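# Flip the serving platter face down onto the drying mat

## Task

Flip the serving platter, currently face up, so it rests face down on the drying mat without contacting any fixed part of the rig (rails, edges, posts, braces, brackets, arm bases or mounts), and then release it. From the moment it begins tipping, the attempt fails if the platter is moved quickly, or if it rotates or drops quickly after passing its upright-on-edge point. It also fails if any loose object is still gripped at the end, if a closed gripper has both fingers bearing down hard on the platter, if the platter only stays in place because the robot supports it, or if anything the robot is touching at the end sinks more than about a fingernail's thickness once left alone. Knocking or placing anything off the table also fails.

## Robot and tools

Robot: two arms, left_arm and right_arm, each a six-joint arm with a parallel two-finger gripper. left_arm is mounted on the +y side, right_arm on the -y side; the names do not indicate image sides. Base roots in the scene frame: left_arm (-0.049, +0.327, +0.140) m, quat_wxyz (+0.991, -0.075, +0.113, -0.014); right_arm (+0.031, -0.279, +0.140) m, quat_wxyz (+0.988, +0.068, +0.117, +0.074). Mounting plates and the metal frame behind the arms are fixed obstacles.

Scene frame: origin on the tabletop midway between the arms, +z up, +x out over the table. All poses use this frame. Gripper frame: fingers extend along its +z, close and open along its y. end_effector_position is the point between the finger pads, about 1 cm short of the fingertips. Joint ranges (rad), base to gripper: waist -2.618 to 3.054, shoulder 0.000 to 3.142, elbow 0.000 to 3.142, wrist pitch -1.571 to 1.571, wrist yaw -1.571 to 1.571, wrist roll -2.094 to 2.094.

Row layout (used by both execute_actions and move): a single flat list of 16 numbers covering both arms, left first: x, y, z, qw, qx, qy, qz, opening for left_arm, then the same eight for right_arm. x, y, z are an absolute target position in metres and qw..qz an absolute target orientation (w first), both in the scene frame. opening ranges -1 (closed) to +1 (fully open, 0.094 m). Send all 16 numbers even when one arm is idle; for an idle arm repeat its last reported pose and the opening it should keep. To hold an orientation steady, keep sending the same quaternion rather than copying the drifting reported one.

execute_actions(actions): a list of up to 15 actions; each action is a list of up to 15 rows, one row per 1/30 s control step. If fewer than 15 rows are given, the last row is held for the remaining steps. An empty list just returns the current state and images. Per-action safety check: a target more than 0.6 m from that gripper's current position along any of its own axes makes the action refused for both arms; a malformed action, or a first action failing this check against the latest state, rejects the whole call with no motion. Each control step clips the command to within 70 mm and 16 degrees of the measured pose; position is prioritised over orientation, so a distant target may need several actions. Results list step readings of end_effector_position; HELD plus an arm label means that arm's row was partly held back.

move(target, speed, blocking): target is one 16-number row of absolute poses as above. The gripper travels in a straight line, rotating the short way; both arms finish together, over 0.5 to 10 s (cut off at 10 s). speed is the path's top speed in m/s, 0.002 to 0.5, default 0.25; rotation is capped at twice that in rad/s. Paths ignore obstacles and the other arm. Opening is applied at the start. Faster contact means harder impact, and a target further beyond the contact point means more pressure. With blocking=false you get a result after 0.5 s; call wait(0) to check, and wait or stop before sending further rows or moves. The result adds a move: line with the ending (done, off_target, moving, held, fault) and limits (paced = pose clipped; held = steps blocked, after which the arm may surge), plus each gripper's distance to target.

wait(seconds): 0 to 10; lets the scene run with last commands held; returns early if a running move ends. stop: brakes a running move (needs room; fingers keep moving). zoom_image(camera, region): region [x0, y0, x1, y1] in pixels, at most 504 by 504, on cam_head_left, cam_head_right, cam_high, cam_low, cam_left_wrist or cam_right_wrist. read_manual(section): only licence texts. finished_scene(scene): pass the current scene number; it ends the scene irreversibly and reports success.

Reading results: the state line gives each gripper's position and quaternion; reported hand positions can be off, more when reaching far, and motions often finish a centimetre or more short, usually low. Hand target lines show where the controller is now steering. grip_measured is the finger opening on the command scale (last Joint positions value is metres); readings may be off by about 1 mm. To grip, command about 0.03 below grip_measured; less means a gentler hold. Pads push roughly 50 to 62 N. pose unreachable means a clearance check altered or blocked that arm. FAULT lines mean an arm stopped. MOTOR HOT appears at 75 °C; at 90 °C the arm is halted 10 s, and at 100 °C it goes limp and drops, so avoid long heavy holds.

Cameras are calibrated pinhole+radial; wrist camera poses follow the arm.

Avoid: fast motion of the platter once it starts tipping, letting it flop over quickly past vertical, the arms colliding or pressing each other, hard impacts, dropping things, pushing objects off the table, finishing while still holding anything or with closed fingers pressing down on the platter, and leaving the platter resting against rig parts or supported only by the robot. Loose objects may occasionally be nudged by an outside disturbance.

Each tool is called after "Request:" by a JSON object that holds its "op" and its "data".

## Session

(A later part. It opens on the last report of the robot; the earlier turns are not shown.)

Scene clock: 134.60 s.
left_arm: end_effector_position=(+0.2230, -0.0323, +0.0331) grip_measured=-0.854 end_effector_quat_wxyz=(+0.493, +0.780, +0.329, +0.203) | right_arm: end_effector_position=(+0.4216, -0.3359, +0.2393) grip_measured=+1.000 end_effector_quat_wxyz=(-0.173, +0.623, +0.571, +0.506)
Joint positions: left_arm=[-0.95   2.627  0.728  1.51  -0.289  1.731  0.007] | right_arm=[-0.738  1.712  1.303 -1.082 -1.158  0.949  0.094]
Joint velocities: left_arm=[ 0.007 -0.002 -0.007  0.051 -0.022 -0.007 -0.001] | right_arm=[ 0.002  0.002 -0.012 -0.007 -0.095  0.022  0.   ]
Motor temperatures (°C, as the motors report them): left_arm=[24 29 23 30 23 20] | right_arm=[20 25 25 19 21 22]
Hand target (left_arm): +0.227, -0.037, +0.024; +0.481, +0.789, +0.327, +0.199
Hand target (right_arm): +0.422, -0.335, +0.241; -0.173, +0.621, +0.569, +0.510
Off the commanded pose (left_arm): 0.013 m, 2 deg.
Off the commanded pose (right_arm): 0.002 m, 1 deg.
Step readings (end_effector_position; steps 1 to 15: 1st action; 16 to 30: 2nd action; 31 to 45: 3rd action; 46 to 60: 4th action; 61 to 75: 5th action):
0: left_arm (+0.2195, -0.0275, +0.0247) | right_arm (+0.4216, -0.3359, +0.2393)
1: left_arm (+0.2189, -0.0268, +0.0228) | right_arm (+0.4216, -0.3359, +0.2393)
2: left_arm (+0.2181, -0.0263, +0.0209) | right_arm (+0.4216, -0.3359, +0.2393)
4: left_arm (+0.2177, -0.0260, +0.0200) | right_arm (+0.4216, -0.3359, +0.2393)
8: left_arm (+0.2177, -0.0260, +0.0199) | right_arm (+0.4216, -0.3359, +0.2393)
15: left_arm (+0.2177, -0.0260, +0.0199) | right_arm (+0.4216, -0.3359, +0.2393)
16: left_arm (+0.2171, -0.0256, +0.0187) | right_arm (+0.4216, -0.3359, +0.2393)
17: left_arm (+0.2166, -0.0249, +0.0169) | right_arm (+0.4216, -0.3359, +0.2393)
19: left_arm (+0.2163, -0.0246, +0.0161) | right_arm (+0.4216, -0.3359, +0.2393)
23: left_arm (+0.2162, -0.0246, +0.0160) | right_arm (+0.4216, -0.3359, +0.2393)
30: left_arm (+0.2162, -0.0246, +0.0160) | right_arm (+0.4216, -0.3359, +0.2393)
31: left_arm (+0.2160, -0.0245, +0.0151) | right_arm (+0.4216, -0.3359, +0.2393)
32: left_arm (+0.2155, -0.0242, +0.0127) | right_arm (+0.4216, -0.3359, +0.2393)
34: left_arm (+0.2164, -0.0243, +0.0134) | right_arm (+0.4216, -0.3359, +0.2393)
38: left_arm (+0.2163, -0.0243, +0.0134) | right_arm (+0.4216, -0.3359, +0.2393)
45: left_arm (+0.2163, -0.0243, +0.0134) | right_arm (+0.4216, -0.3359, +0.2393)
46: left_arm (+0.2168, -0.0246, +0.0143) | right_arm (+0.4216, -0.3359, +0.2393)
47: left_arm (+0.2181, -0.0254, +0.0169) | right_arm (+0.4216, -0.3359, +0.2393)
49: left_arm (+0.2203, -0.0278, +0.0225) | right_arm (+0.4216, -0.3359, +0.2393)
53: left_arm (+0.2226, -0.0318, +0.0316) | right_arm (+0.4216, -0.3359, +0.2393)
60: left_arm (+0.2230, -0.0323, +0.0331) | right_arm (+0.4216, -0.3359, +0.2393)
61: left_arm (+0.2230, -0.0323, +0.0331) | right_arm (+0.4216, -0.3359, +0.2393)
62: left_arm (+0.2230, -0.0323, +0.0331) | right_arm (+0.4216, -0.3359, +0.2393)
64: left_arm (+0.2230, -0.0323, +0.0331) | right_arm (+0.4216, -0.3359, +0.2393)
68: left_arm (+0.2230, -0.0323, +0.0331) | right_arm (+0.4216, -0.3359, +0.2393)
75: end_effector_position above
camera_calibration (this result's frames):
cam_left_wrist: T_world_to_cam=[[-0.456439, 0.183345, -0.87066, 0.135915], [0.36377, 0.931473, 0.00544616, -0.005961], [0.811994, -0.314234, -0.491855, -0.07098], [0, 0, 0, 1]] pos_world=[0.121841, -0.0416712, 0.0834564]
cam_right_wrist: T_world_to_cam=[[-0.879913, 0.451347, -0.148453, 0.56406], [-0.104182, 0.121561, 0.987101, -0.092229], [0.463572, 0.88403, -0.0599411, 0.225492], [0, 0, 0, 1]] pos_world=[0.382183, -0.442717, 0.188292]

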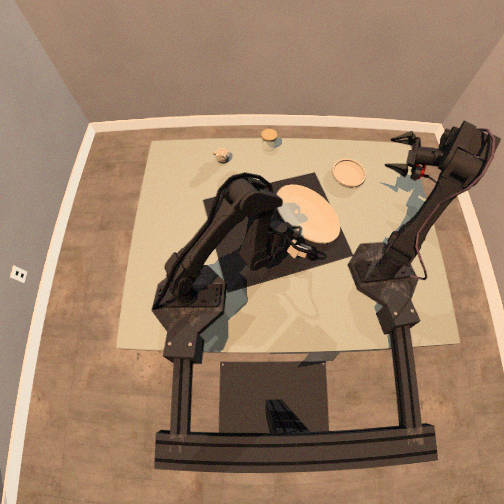

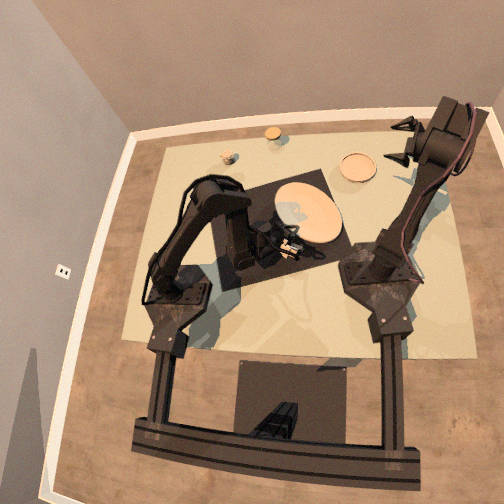

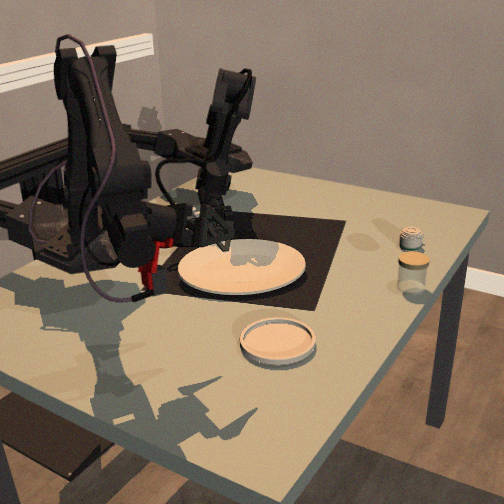

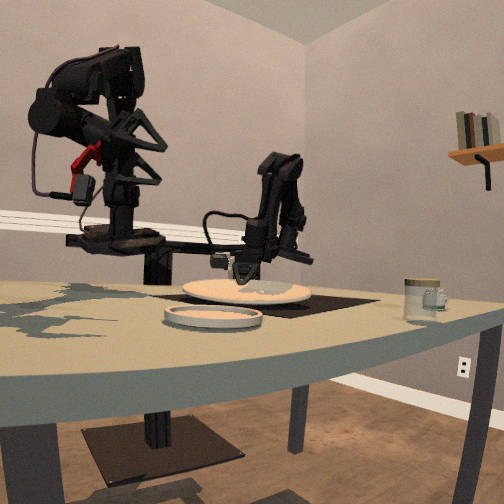

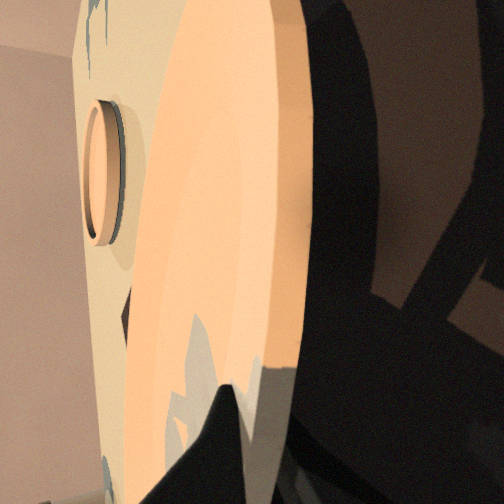

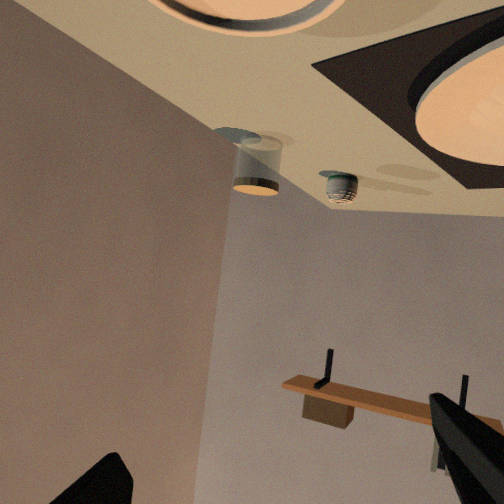

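Request:
{"op": "move", "data": {"target": [0.225,-0.03,0.17,0.2778,0.8811,0.365,0.1151,-0.9,0.4216,-0.3359,0.2393,-0.173,0.623,0.571,0.506,1], "speed": 0.06}}

Scene clock: 148.67 s.
left_arm: end_effector_position=(+0.2110, -0.0128, +0.1300) grip_measured=-0.865 end_effector_quat_wxyz=(+0.228, +0.899, +0.362, +0.097) | right_arm: end_effector_position=(+0.4214, -0.3361, +0.2388) grip_measured=+1.000 end_effector_quat_wxyz=(-0.173, +0.623, +0.571, +0.505)
Joint positions: left_arm=[-1.043  1.935  1.016 -0.154 -0.375  1.47   0.006] | right_arm=[-0.738  1.712  1.303 -1.082 -1.155  0.949  0.094]
Joint velocities: left_arm=[-0.022 -0.022 -0.012 -0.095 -0.007 -0.081  0.   ] | right_arm=[ 0.002 -0.017 -0.012 -0.081 -0.022 -0.037  0.   ]
Motor temperatures (°C, as the motors report them): left_arm=[24 29 23 29 23 20] | right_arm=[20 25 25 19 21 22]
Hand target (left_arm): +0.225, -0.030, +0.169; +0.276, +0.880, +0.369, +0.114
Hand target (right_arm): +0.422, -0.336, +0.239; -0.173, +0.623, +0.571, +0.506
Off the commanded pose (left_arm): 0.046 m, 6 deg.
Off the commanded pose (right_arm): 0.001 m, 0 deg.
move: off_target (left_arm)
camera_calibration (this result's frames):
cam_left_wrist: T_world_to_cam=[[-0.738022, 0.507325, -0.444909, 0.21944], [0.441879, 0.861665, 0.249552, -0.0693905], [0.509967, -0.0124208, -0.860104, 0.108087], [0, 0, 0, 1]] pos_world=[0.137493, -0.0501936, 0.207913]
cam_right_wrist: T_world_to_cam=[[-0.880482, 0.450365, -0.148062, 0.563664], [-0.102407, 0.124259, 0.986951, -0.0915051], [0.462887, 0.884155, -0.0632874, 0.226844], [0, 0, 0, 1]] pos_world=[0.381922, -0.44305, 0.188125]

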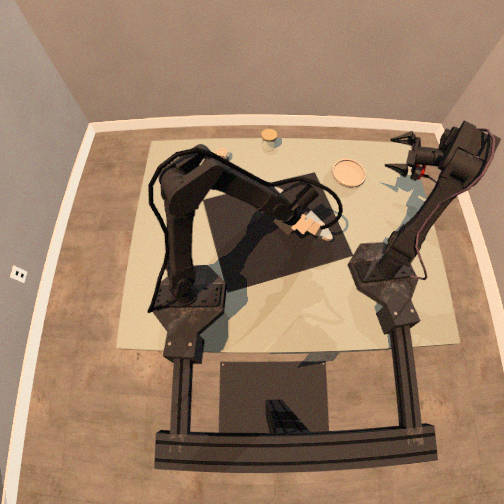

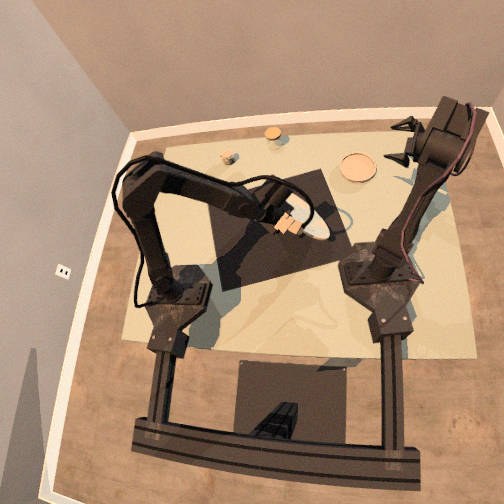

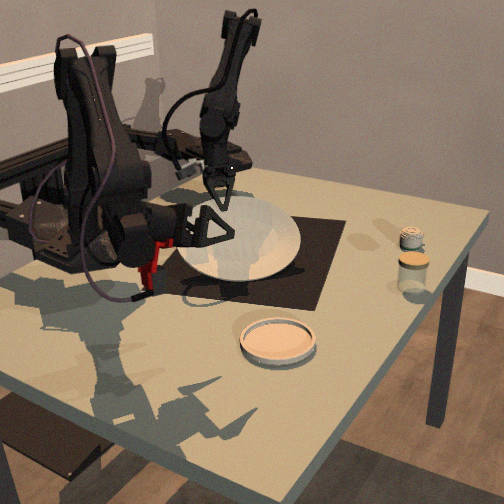

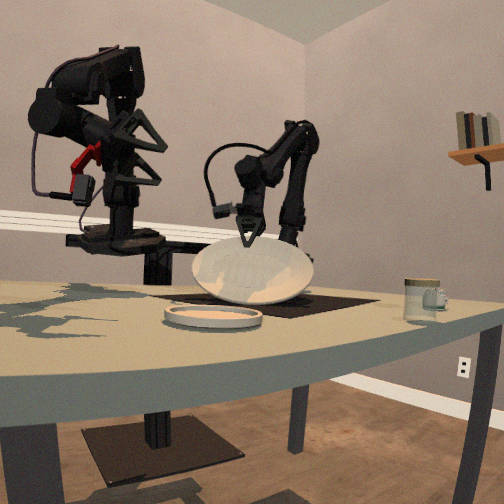

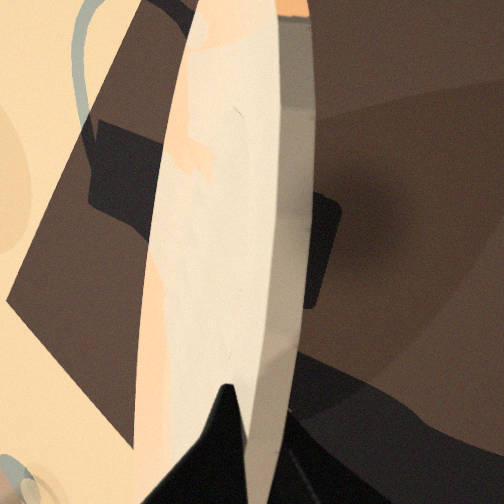

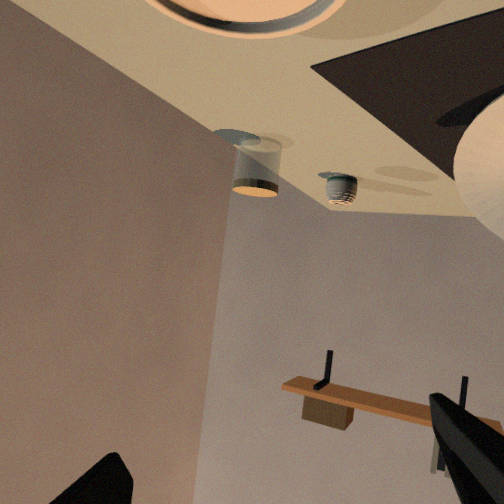

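Request:
{"op": "move", "data": {"target": [0.255,-0.055,0.275,0.0,0.9239,0.3827,0.0,-0.91,0.4216,-0.3359,0.2393,-0.173,0.623,0.571,0.506,1], "speed": 0.06}}

Scene clock: 158.47 s.
left_arm: end_effector_position=(+0.2465, -0.0503, +0.2326) grip_measured=-0.865 end_effector_quat_wxyz=(+0.013, +0.924, +0.382, -0.000) | right_arm: end_effector_position=(+0.4213, -0.3362, +0.2384) grip_measured=+1.000 end_effector_quat_wxyz=(-0.172, +0.624, +0.572, +0.504)
Joint positions: left_arm=[-1.035  2.483  2.494 -1.572 -0.267  1.299  0.006] | right_arm=[-0.738  1.712  1.303 -1.082 -1.152  0.949  0.094]
Joint velocities: left_arm=[ 0.002 -0.017 -0.017  0.007 -0.022 -0.022 -0.002] | right_arm=[-0.002  0.002 -0.007 -0.007  0.022  0.007  0.   ]
Motor temperatures (°C, as the motors report them): left_arm=[24 31 25 28 23 20] | right_arm=[20 25 25 19 21 22]
Hand target (left_arm): +0.255, -0.055, +0.274; +0.067, +0.920, +0.385, +0.011
Hand target (right_arm): +0.422, -0.336, +0.239; -0.173, +0.623, +0.571, +0.506
Off the commanded pose (left_arm): 0.043 m, 2 deg.
Off the commanded pose (right_arm): 0.001 m, 0 deg.
joint sent to its limit (left arm) — the command would take joint 4 (wrist pitch) past its lower limit, so that joint was sent only as far as its limit.
move: off_target (left_arm)
camera_calibration (this result's frames):
cam_left_wrist: T_world_to_cam=[[-0.823542, 0.567147, 0.0110985, 0.228296], [0.535041, 0.770123, 0.347336, -0.128738], [0.188443, 0.291984, -0.937675, 0.290352], [0, 0, 0, 1]] pos_world=[0.202176, -0.115111, 0.314438]
cam_right_wrist: T_world_to_cam=[[-0.880861, 0.449711, -0.147799, 0.563399], [-0.101225, 0.126058, 0.986845, -0.09102], [0.462426, 0.884234, -0.0655177, 0.227744], [0, 0, 0, 1]] pos_world=[0.381748, -0.443271, 0.188014]

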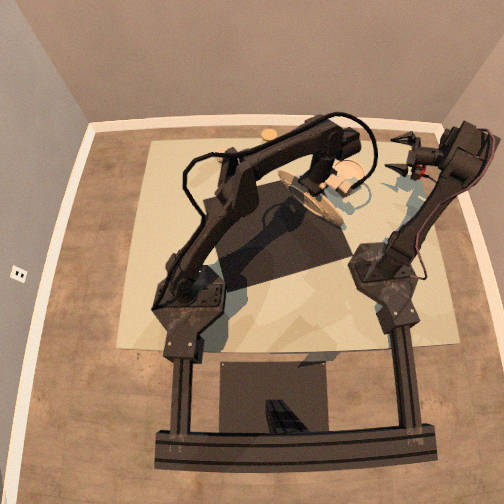

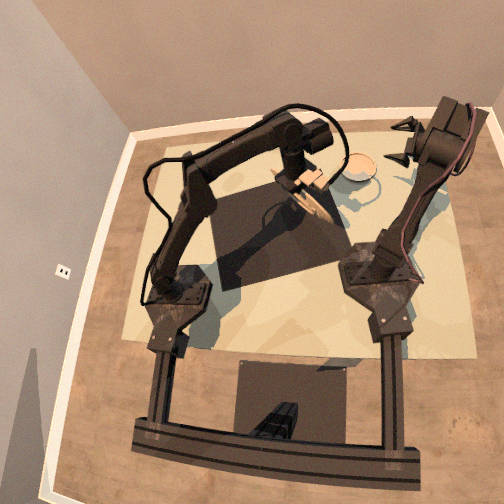

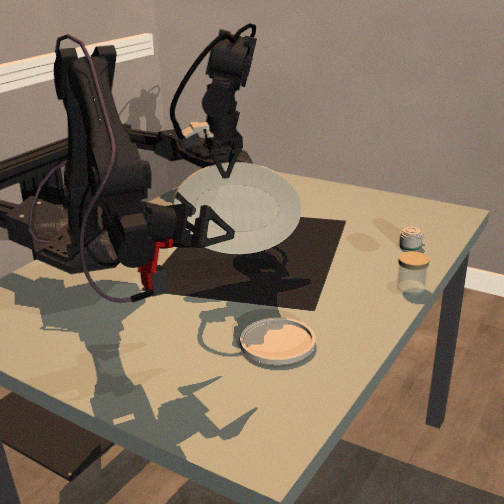

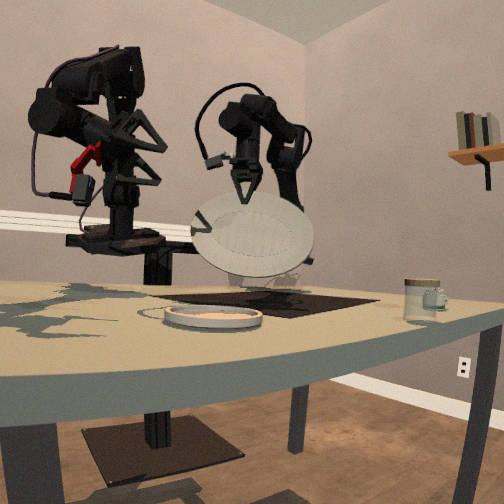

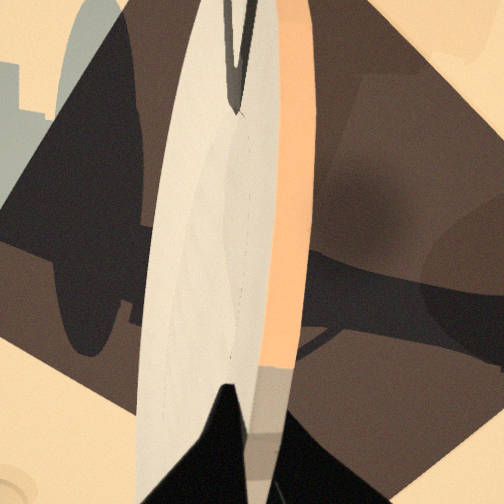

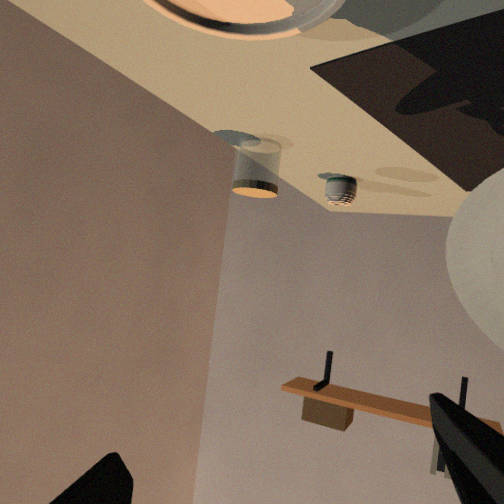

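Request:
{"op": "move", "data": {"target": [0.24,-0.035,0.28,0.0966,0.9188,0.3806,0.04,-0.91,0.4216,-0.3359,0.2393,-0.173,0.623,0.571,0.506,1], "speed": 0.05, "blocking": false}}

Request:
{"op": "wait", "data": {"seconds": 4}}

Scene clock: 171.57 s.
left_arm: end_effector_position=(+0.2339, -0.0367, +0.1971) grip_measured=-0.864 end_effector_quat_wxyz=(-0.034, +0.926, +0.376, -0.009) | right_arm: end_effector_position=(+0.4211, -0.3363, +0.2382) grip_measured=+1.000 end_effector_quat_wxyz=(-0.172, +0.624, +0.572, +0.503)
Joint positions: left_arm=[-1.021  2.474  2.334 -1.517 -0.261  1.299  0.006] | right_arm=[-0.738  1.712  1.303 -1.082 -1.151  0.949  0.094]
Joint velocities: left_arm=[-0.037 -0.208 -0.325  0.212  0.007  0.007  0.001] | right_arm=[-0.007  0.012 -0.007 -0.007  0.007 -0.037  0.   ]
Motor temperatures (°C, as the motors report them): left_arm=[24 35 26 27 23 20] | right_arm=[20 26 25 19 21 22]
Hand target (left_arm): +0.243, -0.044, +0.244; +0.033, +0.923, +0.382, +0.009
Hand target (right_arm): +0.421, -0.336, +0.239; -0.173, +0.624, +0.572, +0.505
Off the commanded pose (left_arm): 0.083 m, 16 deg.
Off the commanded pose (right_arm): 0.001 m, 0 deg.
move: running
camera_calibration (this result's frames):
cam_left_wrist: T_world_to_cam=[[-0.81371, 0.572646, 0.0997573, 0.191084], [0.563212, 0.734286, 0.378967, -0.134297], [0.143764, 0.364554, -0.920018, 0.265129], [0, 0, 0, 1]] pos_world=[0.193009, -0.107465, 0.275755]
cam_right_wrist: T_world_to_cam=[[-0.881113, 0.449275, -0.147623, 0.563222], [-0.100438, 0.127258, 0.986771, -0.0906955], [0.462118, 0.884284, -0.0670043, 0.228343], [0, 0, 0, 1]] pos_world=[0.381631, -0.44342, 0.18794]

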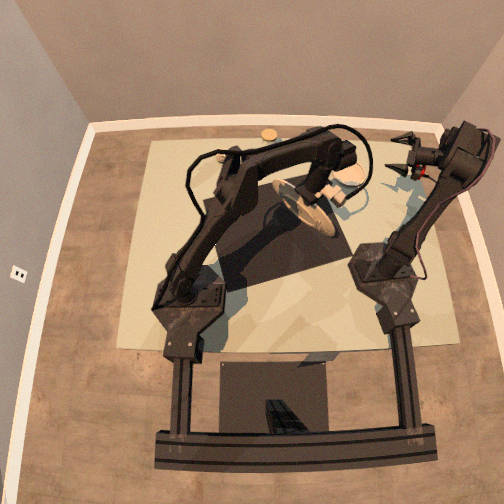

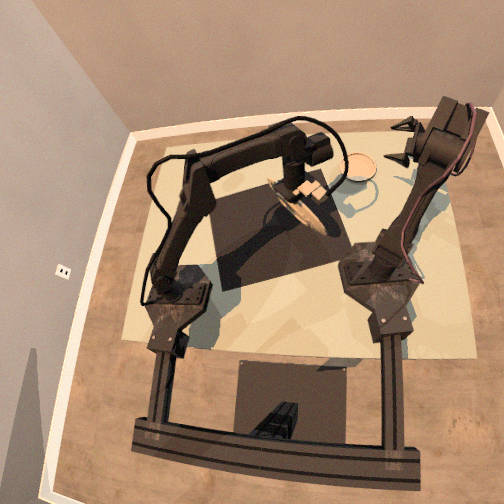

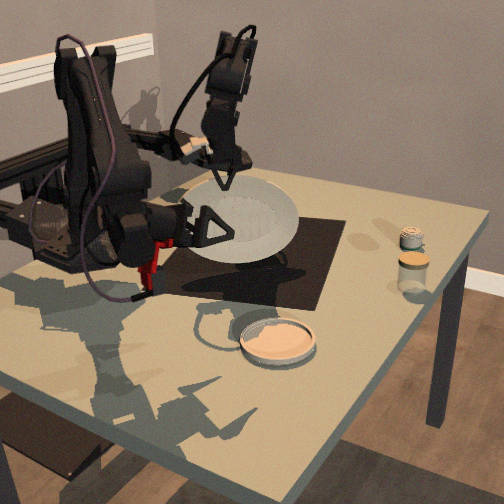

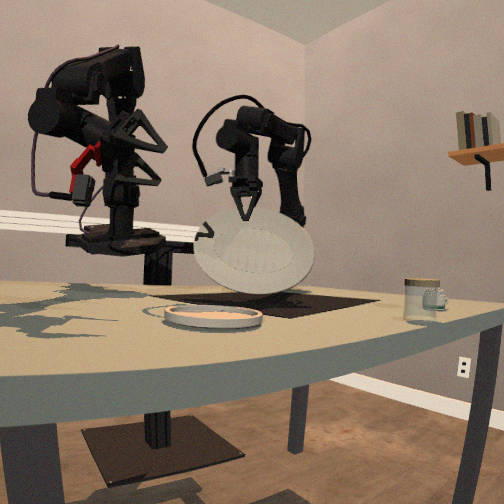

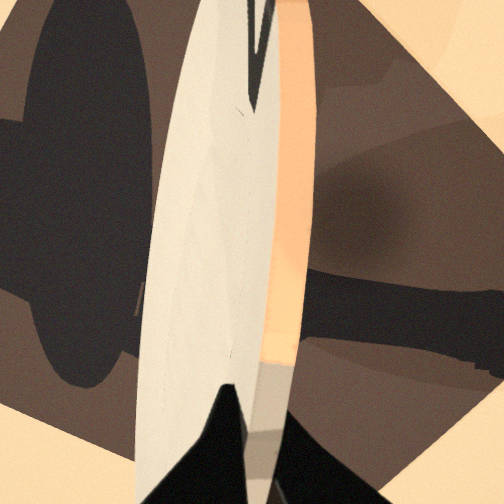

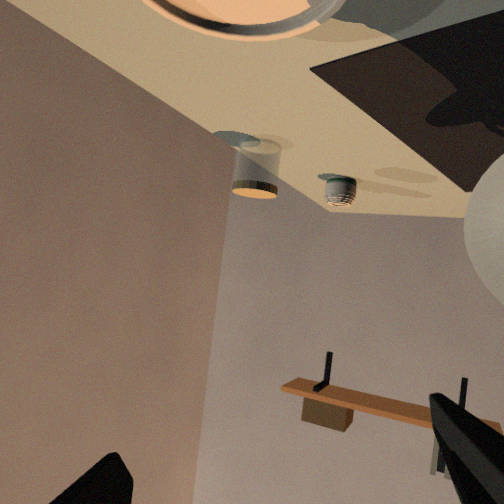

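Scene clock: 173.27 s.
left_arm: end_effector_position=(+0.2303, -0.0245, +0.2411) grip_measured=-0.865 end_effector_quat_wxyz=(+0.033, +0.925, +0.379, +0.014) | right_arm: end_effector_position=(+0.4211, -0.3363, +0.2382) grip_measured=+1.000 end_effector_quat_wxyz=(-0.172, +0.624, +0.572, +0.503)
Joint positions: left_arm=[-1.053  2.227  2.073 -1.368 -0.292  1.299  0.006] | right_arm=[-0.738  1.712  1.303 -1.082 -1.151  0.949  0.094]
Joint velocities: left_arm=[ 0.017  0.007 -0.007 -0.007  0.007 -0.051  0.001] | right_arm=[ 0.007 -0.002 -0.007  0.037 -0.081  0.051  0.   ]
Motor temperatures (°C, as the motors report them): left_arm=[24 36 26 27 23 20] | right_arm=[20 26 25 19 21 22]
Hand target (left_arm): +0.239, -0.034, +0.280; +0.095, +0.919, +0.380, +0.039
Hand target (right_arm): +0.422, -0.336, +0.239; -0.173, +0.623, +0.571, +0.506
Off the commanded pose (left_arm): 0.041 m, 8 deg.
Off the commanded pose (right_arm): 0.001 m, 0 deg.
earlier move: off_target (left_arm)
wait: 1.70 of 4 s (the move ended)
camera_calibration (this result's frames):
cam_left_wrist: T_world_to_cam=[[-0.819675, 0.571516, -0.0387523, 0.211509], [0.524626, 0.776144, 0.349812, -0.140919], [0.23, 0.266402, -0.936018, 0.283222], [0, 0, 0, 1]] pos_world=[0.182157, -0.0869582, 0.322593]
cam_right_wrist: T_world_to_cam=[[-0.881113, 0.449275, -0.147623, 0.563222], [-0.100438, 0.127258, 0.986771, -0.0906955], [0.462118, 0.884284, -0.0670043, 0.228343], [0, 0, 0, 1]] pos_world=[0.381631, -0.44342, 0.18794]

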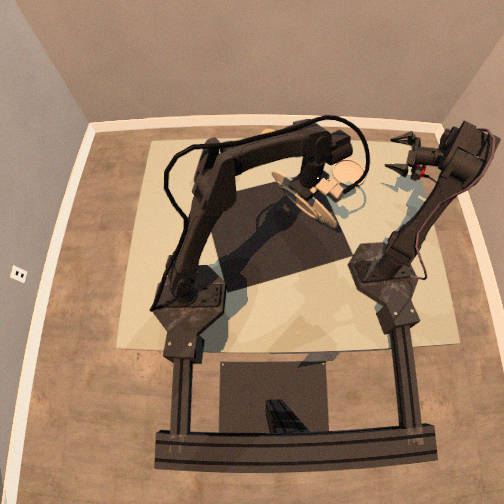

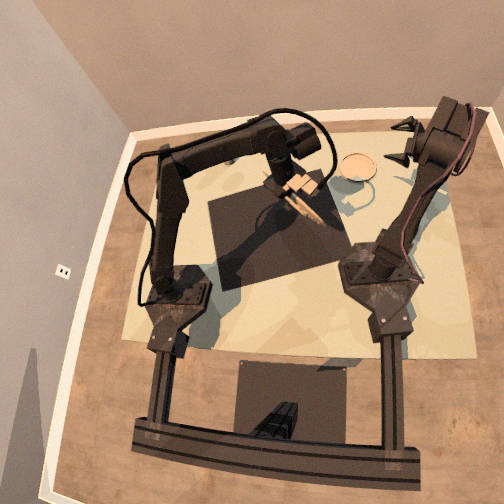

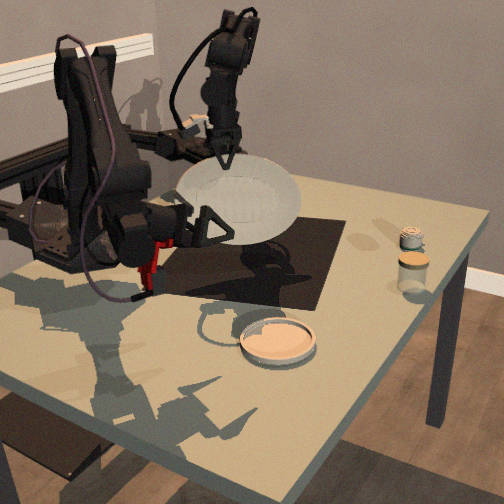

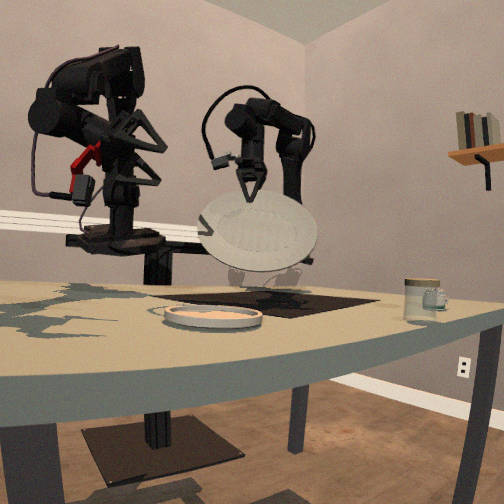

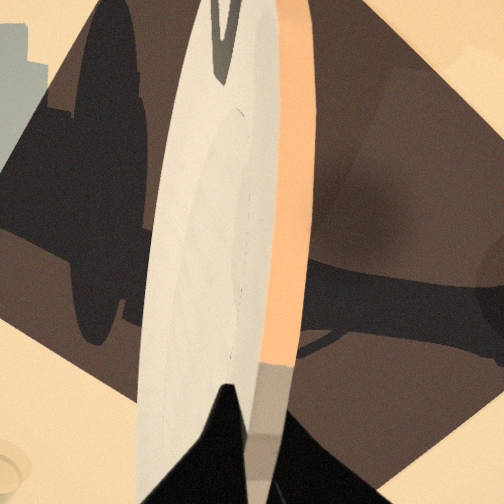

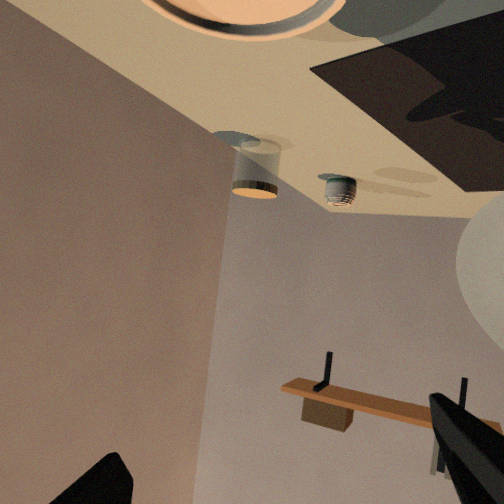

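Request:
{"op": "move", "data": {"target": [0.24,-0.035,0.285,0.0483,-0.299,0.9485,-0.0927,-0.91,0.4216,-0.3359,0.2393,-0.173,0.623,0.571,0.506,1], "speed": 0.18}}

Scene clock: 194.83 s.
left_arm: end_effector_position=(+0.2338, -0.0247, +0.2389) grip_measured=-0.865 end_effector_quat_wxyz=(+0.032, -0.292, +0.955, -0.037) | right_arm: end_effector_position=(+0.4210, -0.3364, +0.2378) grip_measured=+1.000 end_effector_quat_wxyz=(-0.172, +0.624, +0.573, +0.502)
Joint positions: left_arm=[-1.055  2.214  2.041 -1.331 -0.318 -1.654  0.006] | right_arm=[-0.738  1.712  1.303 -1.082 -1.148  0.949  0.094]
Joint velocities: left_arm=[-0.012  0.002 -0.012 -0.007 -0.051  0.007 -0.001] | right_arm=[ 0.002 -0.017 -0.017  0.037  0.051  0.022  0.   ]
Motor temperatures (°C, as the motors report them): left_arm=[24 38 25 26 23 20] | right_arm=[20 26 25 19 21 22]
Hand target (left_arm): +0.239, -0.034, +0.284; +0.047, -0.298, +0.949, -0.094
Hand target (right_arm): +0.422, -0.336, +0.239; -0.173, +0.623, +0.571, +0.506
Off the commanded pose (left_arm): 0.048 m, 7 deg.
Off the commanded pose (right_arm): 0.002 m, 0 deg.
move: off_target (left_arm)
camera_calibration (this result's frames):
cam_left_wrist: T_world_to_cam=[[0.694542, -0.707924, 0.128277, -0.211174], [-0.701766, -0.627321, 0.337629, 0.113128], [-0.158545, -0.324518, -0.932498, 0.355831], [0, 0, 0, 1]] pos_world=[0.282474, 0.0369454, 0.320705]
cam_right_wrist: T_world_to_cam=[[-0.88149, 0.448621, -0.147358, 0.562956], [-0.0992569, 0.129057, 0.986657, -0.0902071], [0.461653, 0.884355, -0.0692339, 0.22924], [0, 0, 0, 1]] pos_world=[0.381457, -0.443642, 0.187831]

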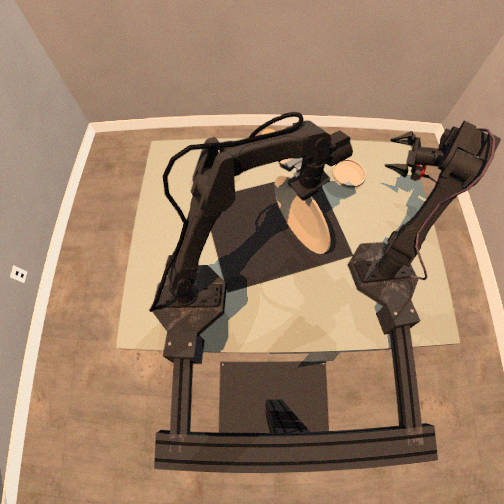

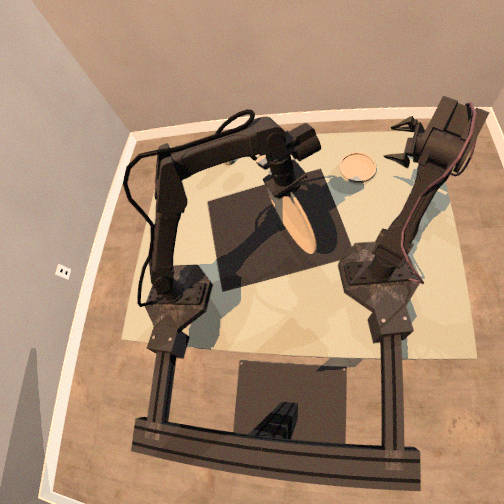

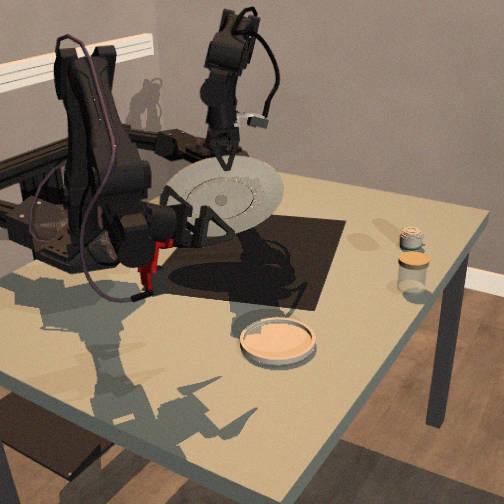

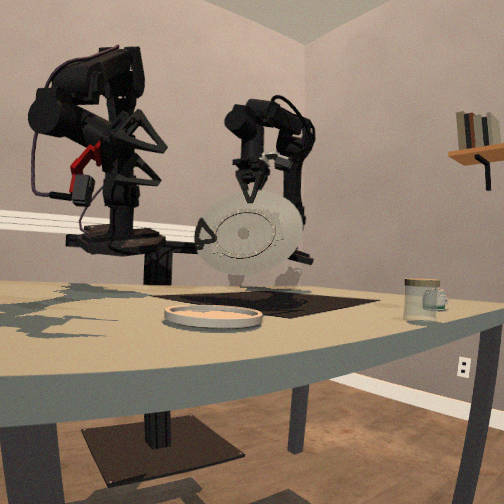

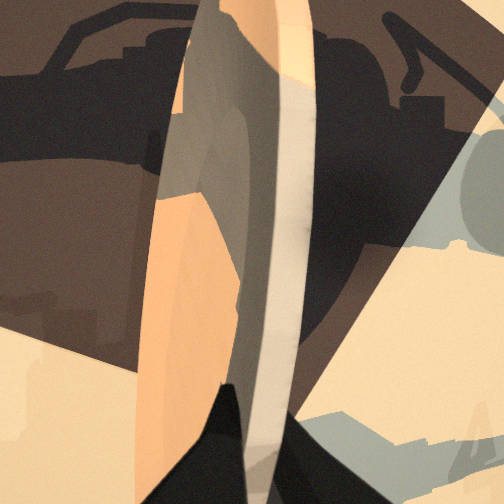

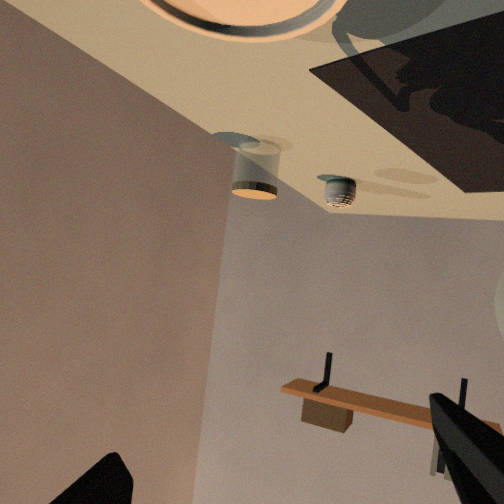

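Request:
{"op": "move", "data": {"target": [0.32,-0.10,0.25,0.1309,-0.3596,0.8682,-0.316,-0.91,0.4216,-0.3359,0.2393,-0.173,0.623,0.571,0.506,1], "speed": 0.07}}

Scene clock: 218.37 s.
left_arm: end_effector_position=(+0.2892, -0.0714, +0.1839) grip_measured=-0.864 end_effector_quat_wxyz=(+0.098, -0.340, +0.911, -0.214) | right_arm: end_effector_position=(+0.4209, -0.3365, +0.2376) grip_measured=+1.000 end_effector_quat_wxyz=(-0.172, +0.625, +0.573, +0.502)
Joint positions: left_arm=[-0.985  2.144  1.623 -0.56  -0.346 -1.575  0.006] | right_arm=[-0.738  1.712  1.303 -1.082 -1.147  0.949  0.094]
Joint velocities: left_arm=[ 0.007  0.007  0.012 -0.007 -0.051 -0.081 -0.001] | right_arm=[ 0.002 -0.022 -0.002 -0.022  0.007 -0.037  0.   ]
Motor temperatures (°C, as the motors report them): left_arm=[25 40 27 27 23 20] | right_arm=[20 26 25 19 21 22]
Hand target (left_arm): +0.316, -0.094, +0.251; +0.127, -0.356, +0.870, -0.316
Hand target (right_arm): +0.422, -0.336, +0.239; -0.173, +0.623, +0.571, +0.506
Off the commanded pose (left_arm): 0.078 m, 13 deg.
Off the commanded pose (right_arm): 0.002 m, 1 deg.
move: off_target (left_arm)
camera_calibration (this result's frames):
cam_left_wrist: T_world_to_cam=[[0.69304, -0.534222, 0.484047, -0.328166], [-0.714508, -0.598229, 0.362767, 0.142438], [0.0957733, -0.597268, -0.796303, 0.180073], [0, 0, 0, 1]] pos_world=[0.311959, 0.0174489, 0.250569]
cam_right_wrist: T_world_to_cam=[[-0.881741, 0.448186, -0.14718, 0.562779], [-0.0984702, 0.130257, 0.986578, -0.0898804], [0.461341, 0.8844, -0.07072, 0.229838], [0, 0, 0, 1]] pos_world=[0.381341, -0.44379, 0.187758]

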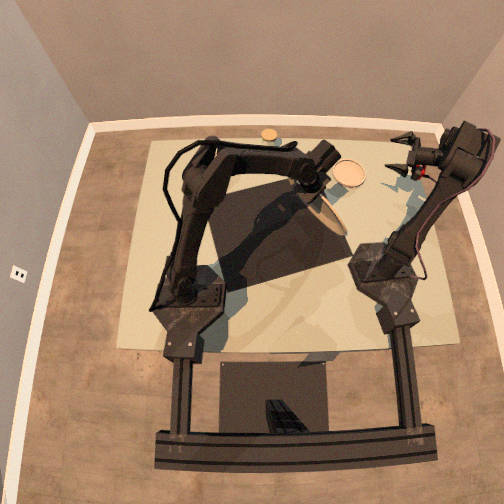

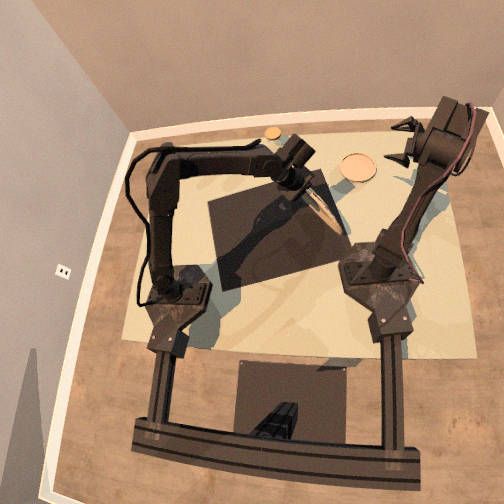

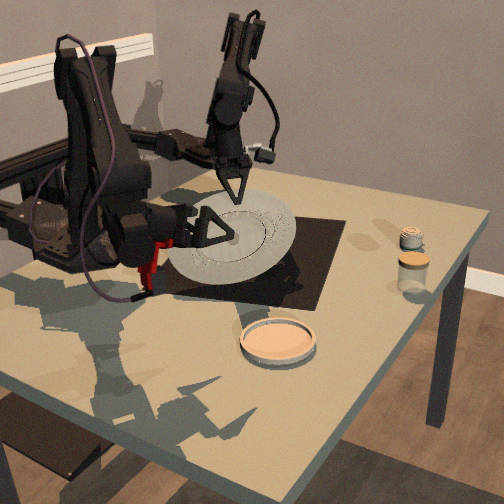

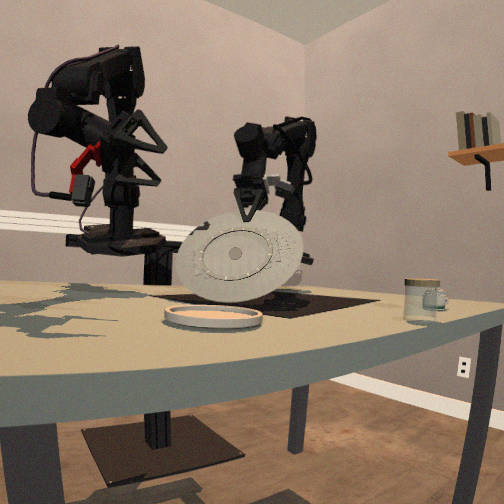

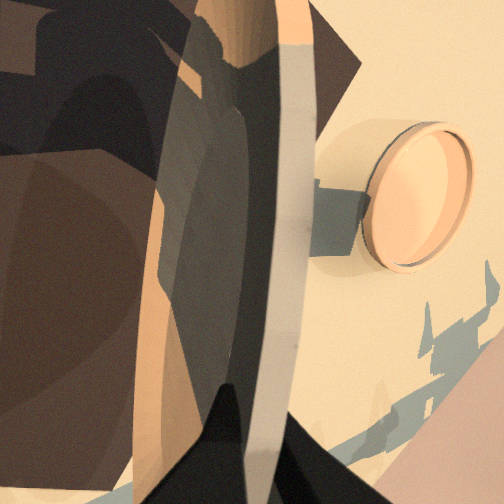

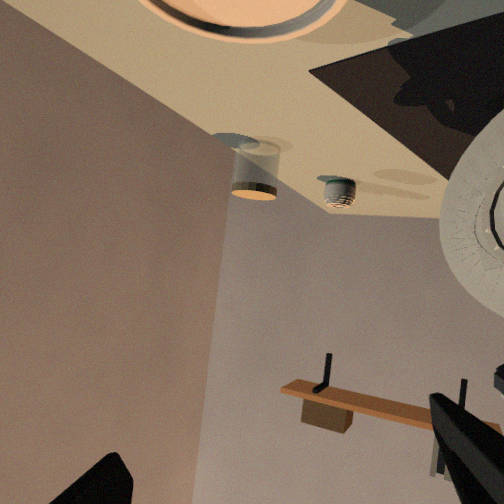

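Request:
{"op": "execute_actions", "data": {"actions": [[[0.315,-0.085,0.26,0.125,-0.361,0.873,-0.303,-0.91,0.4216,-0.3359,0.2393,-0.173,0.623,0.571,0.506,1]],[[0.322,-0.078,0.265,0.125,-0.361,0.873,-0.303,-0.91,0.4216,-0.3359,0.2393,-0.173,0.623,0.571,0.506,1]],[[0.33,-0.07,0.265,0.125,-0.361,0.873,-0.303,-0.91,0.4216,-0.3359,0.2393,-0.173,0.623,0.571,0.506,1]],[[0.338,-0.064,0.265,0.125,-0.361,0.873,-0.303,-0.91,0.4216,-0.3359,0.2393,-0.173,0.623,0.571,0.506,1]],[[0.346,-0.06,0.26,0.125,-0.361,0.873,-0.303,-0.91,0.4216,-0.3359,0.2393,-0.173,0.623,0.571,0.506,1]]]}}

Scene clock: 237.77 s.
left_arm: end_effector_position=(+0.3186, -0.0318, +0.1943) grip_measured=-0.864 end_effector_quat_wxyz=(+0.096, -0.350, +0.910, -0.199) | right_arm: end_effector_position=(+0.4209, -0.3365, +0.2376) grip_measured=+1.000 end_effector_quat_wxyz=(-0.172, +0.625, +0.573, +0.502)
Joint positions: left_arm=[-0.892  2.08   1.623 -0.628 -0.315 -1.517  0.006] | right_arm=[-0.738  1.712  1.303 -1.082 -1.147  0.949  0.094]
Joint velocities: left_arm=[ 0.007 -0.002 -0.002 -0.037 -0.007 -0.007 -0.001] | right_arm=[ 0.007 -0.022 -0.017  0.022  0.037 -0.051  0.   ]
Motor temperatures (°C, as the motors report them): left_arm=[24 41 27 31 23 20] | right_arm=[20 26 25 19 21 22]
Hand target (left_arm): +0.342, -0.055, +0.262; +0.124, -0.359, +0.874, -0.302
Hand target (right_arm): +0.422, -0.336, +0.239; -0.173, +0.623, +0.571, +0.506
Off the commanded pose (left_arm): 0.077 m, 13 deg.
Off the commanded pose (right_arm): 0.002 m, 1 deg.
Step readings (end_effector_position; steps 1 to 15: 1st action; 16 to 30: 2nd action; 31 to 45: 3rd action; 46 to 60: 4th action; 61 to 75: 5th action):
0: left_arm (+0.2892, -0.0715, +0.1839) | right_arm (+0.4209, -0.3365, +0.2376)
1: left_arm (+0.2892, -0.0710, +0.1847) | right_arm (+0.4209, -0.3365, +0.2376)
2: left_arm (+0.2888, -0.0700, +0.1854) | right_arm (+0.4209, -0.3365, +0.2376)
4: left_arm (+0.2879, -0.0669, +0.1886) | right_arm (+0.4209, -0.3365, +0.2376)
8: left_arm (+0.2884, -0.0627, +0.1958) | right_arm (+0.4209, -0.3365, +0.2376)
15: left_arm (+0.2889, -0.0615, +0.1983) | right_arm (+0.4209, -0.3365, +0.2376)
16: left_arm (+0.2890, -0.0609, +0.1979) | right_arm (+0.4209, -0.3365, +0.2376)
17: left_arm (+0.2894, -0.0602, +0.1980) | right_arm (+0.4209, -0.3365, +0.2376)
19: left_arm (+0.2909, -0.0577, +0.1977) | right_arm (+0.4209, -0.3365, +0.2376)
23: left_arm (+0.2952, -0.0530, +0.1981) | right_arm (+0.4209, -0.3365, +0.2376)
30: left_arm (+0.2967, -0.0516, +0.1986) | right_arm (+0.4209, -0.3365, +0.2376)
31: left_arm (+0.2970, -0.0513, +0.1984) | right_arm (+0.4209, -0.3365, +0.2376)
32: left_arm (+0.2976, -0.0508, +0.1984) | right_arm (+0.4209, -0.3365, +0.2376)
34: left_arm (+0.2994, -0.0491, +0.1987) | right_arm (+0.4209, -0.3365, +0.2376)
38: left_arm (+0.3043, -0.0451, +0.1999) | right_arm (+0.4209, -0.3365, +0.2376)
45: left_arm (+0.3056, -0.0440, +0.2006) | right_arm (+0.4209, -0.3365, +0.2376)
46: left_arm (+0.3058, -0.0438, +0.2004) | right_arm (+0.4209, -0.3365, +0.2376)
47: left_arm (+0.3062, -0.0435, +0.2001) | right_arm (+0.4209, -0.3365, +0.2376)
49: left_arm (+0.3077, -0.0422, +0.1993) | right_arm (+0.4209, -0.3365, +0.2376)
53: left_arm (+0.3109, -0.0390, +0.1980) | right_arm (+0.4209, -0.3365, +0.2376)
60: left_arm (+0.3118, -0.0381, +0.1975) | right_arm (+0.4209, -0.3365, +0.2376)
61: left_arm (+0.3122, -0.0378, +0.1973) | right_arm (+0.4209, -0.3365, +0.2376)
62: left_arm (+0.3125, -0.0375, +0.1970) | right_arm (+0.4209, -0.3365, +0.2376)
64: left_arm (+0.3139, -0.0362, +0.1962) | right_arm (+0.4209, -0.3365, +0.2376)
68: left_arm (+0.3175, -0.0328, +0.1948) | right_arm (+0.4209, -0.3365, +0.2376)
75: end_effector_position above
camera_calibration (this result's frames):
cam_left_wrist: T_world_to_cam=[[0.713408, -0.530005, 0.458414, -0.333832], [-0.694425, -0.622401, 0.361097, 0.176472], [0.0939344, -0.575943, -0.812075, 0.213583], [0, 0, 0, 1]] pos_world=[0.340642, 0.0559151, 0.262755]
cam_right_wrist: T_world_to_cam=[[-0.881741, 0.448186, -0.14718, 0.562779], [-0.0984702, 0.130257, 0.986578, -0.0898804], [0.461341, 0.8844, -0.07072, 0.229838], [0, 0, 0, 1]] pos_world=[0.381341, -0.44379, 0.187758]

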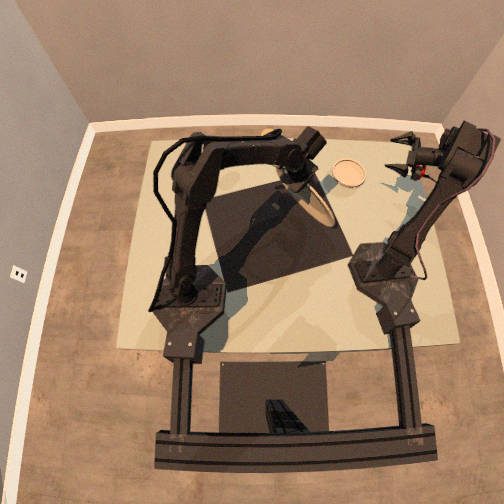

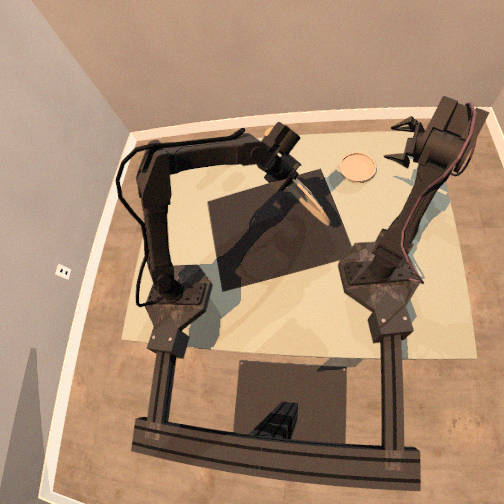

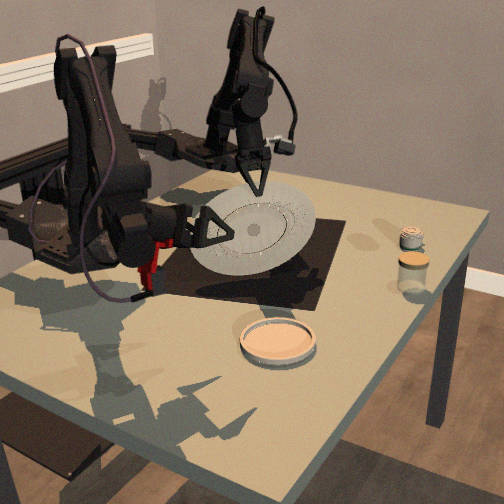

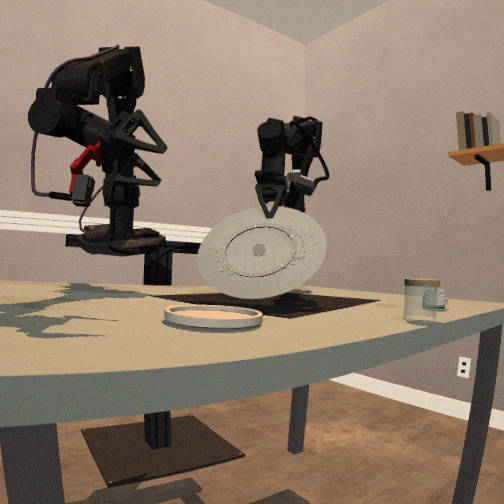

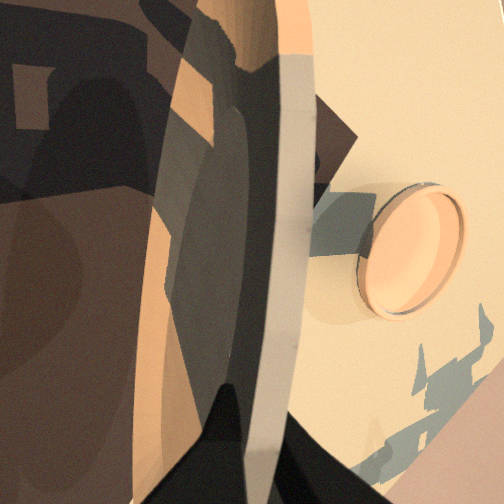

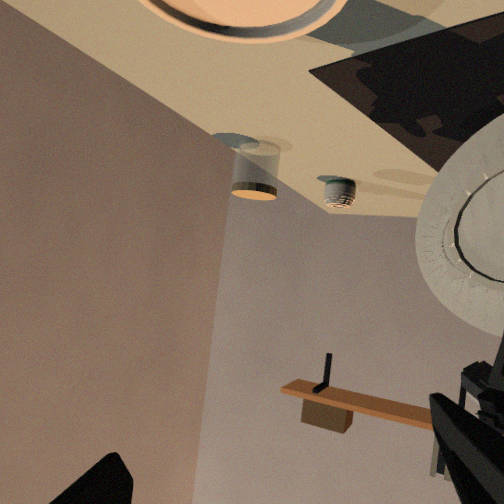

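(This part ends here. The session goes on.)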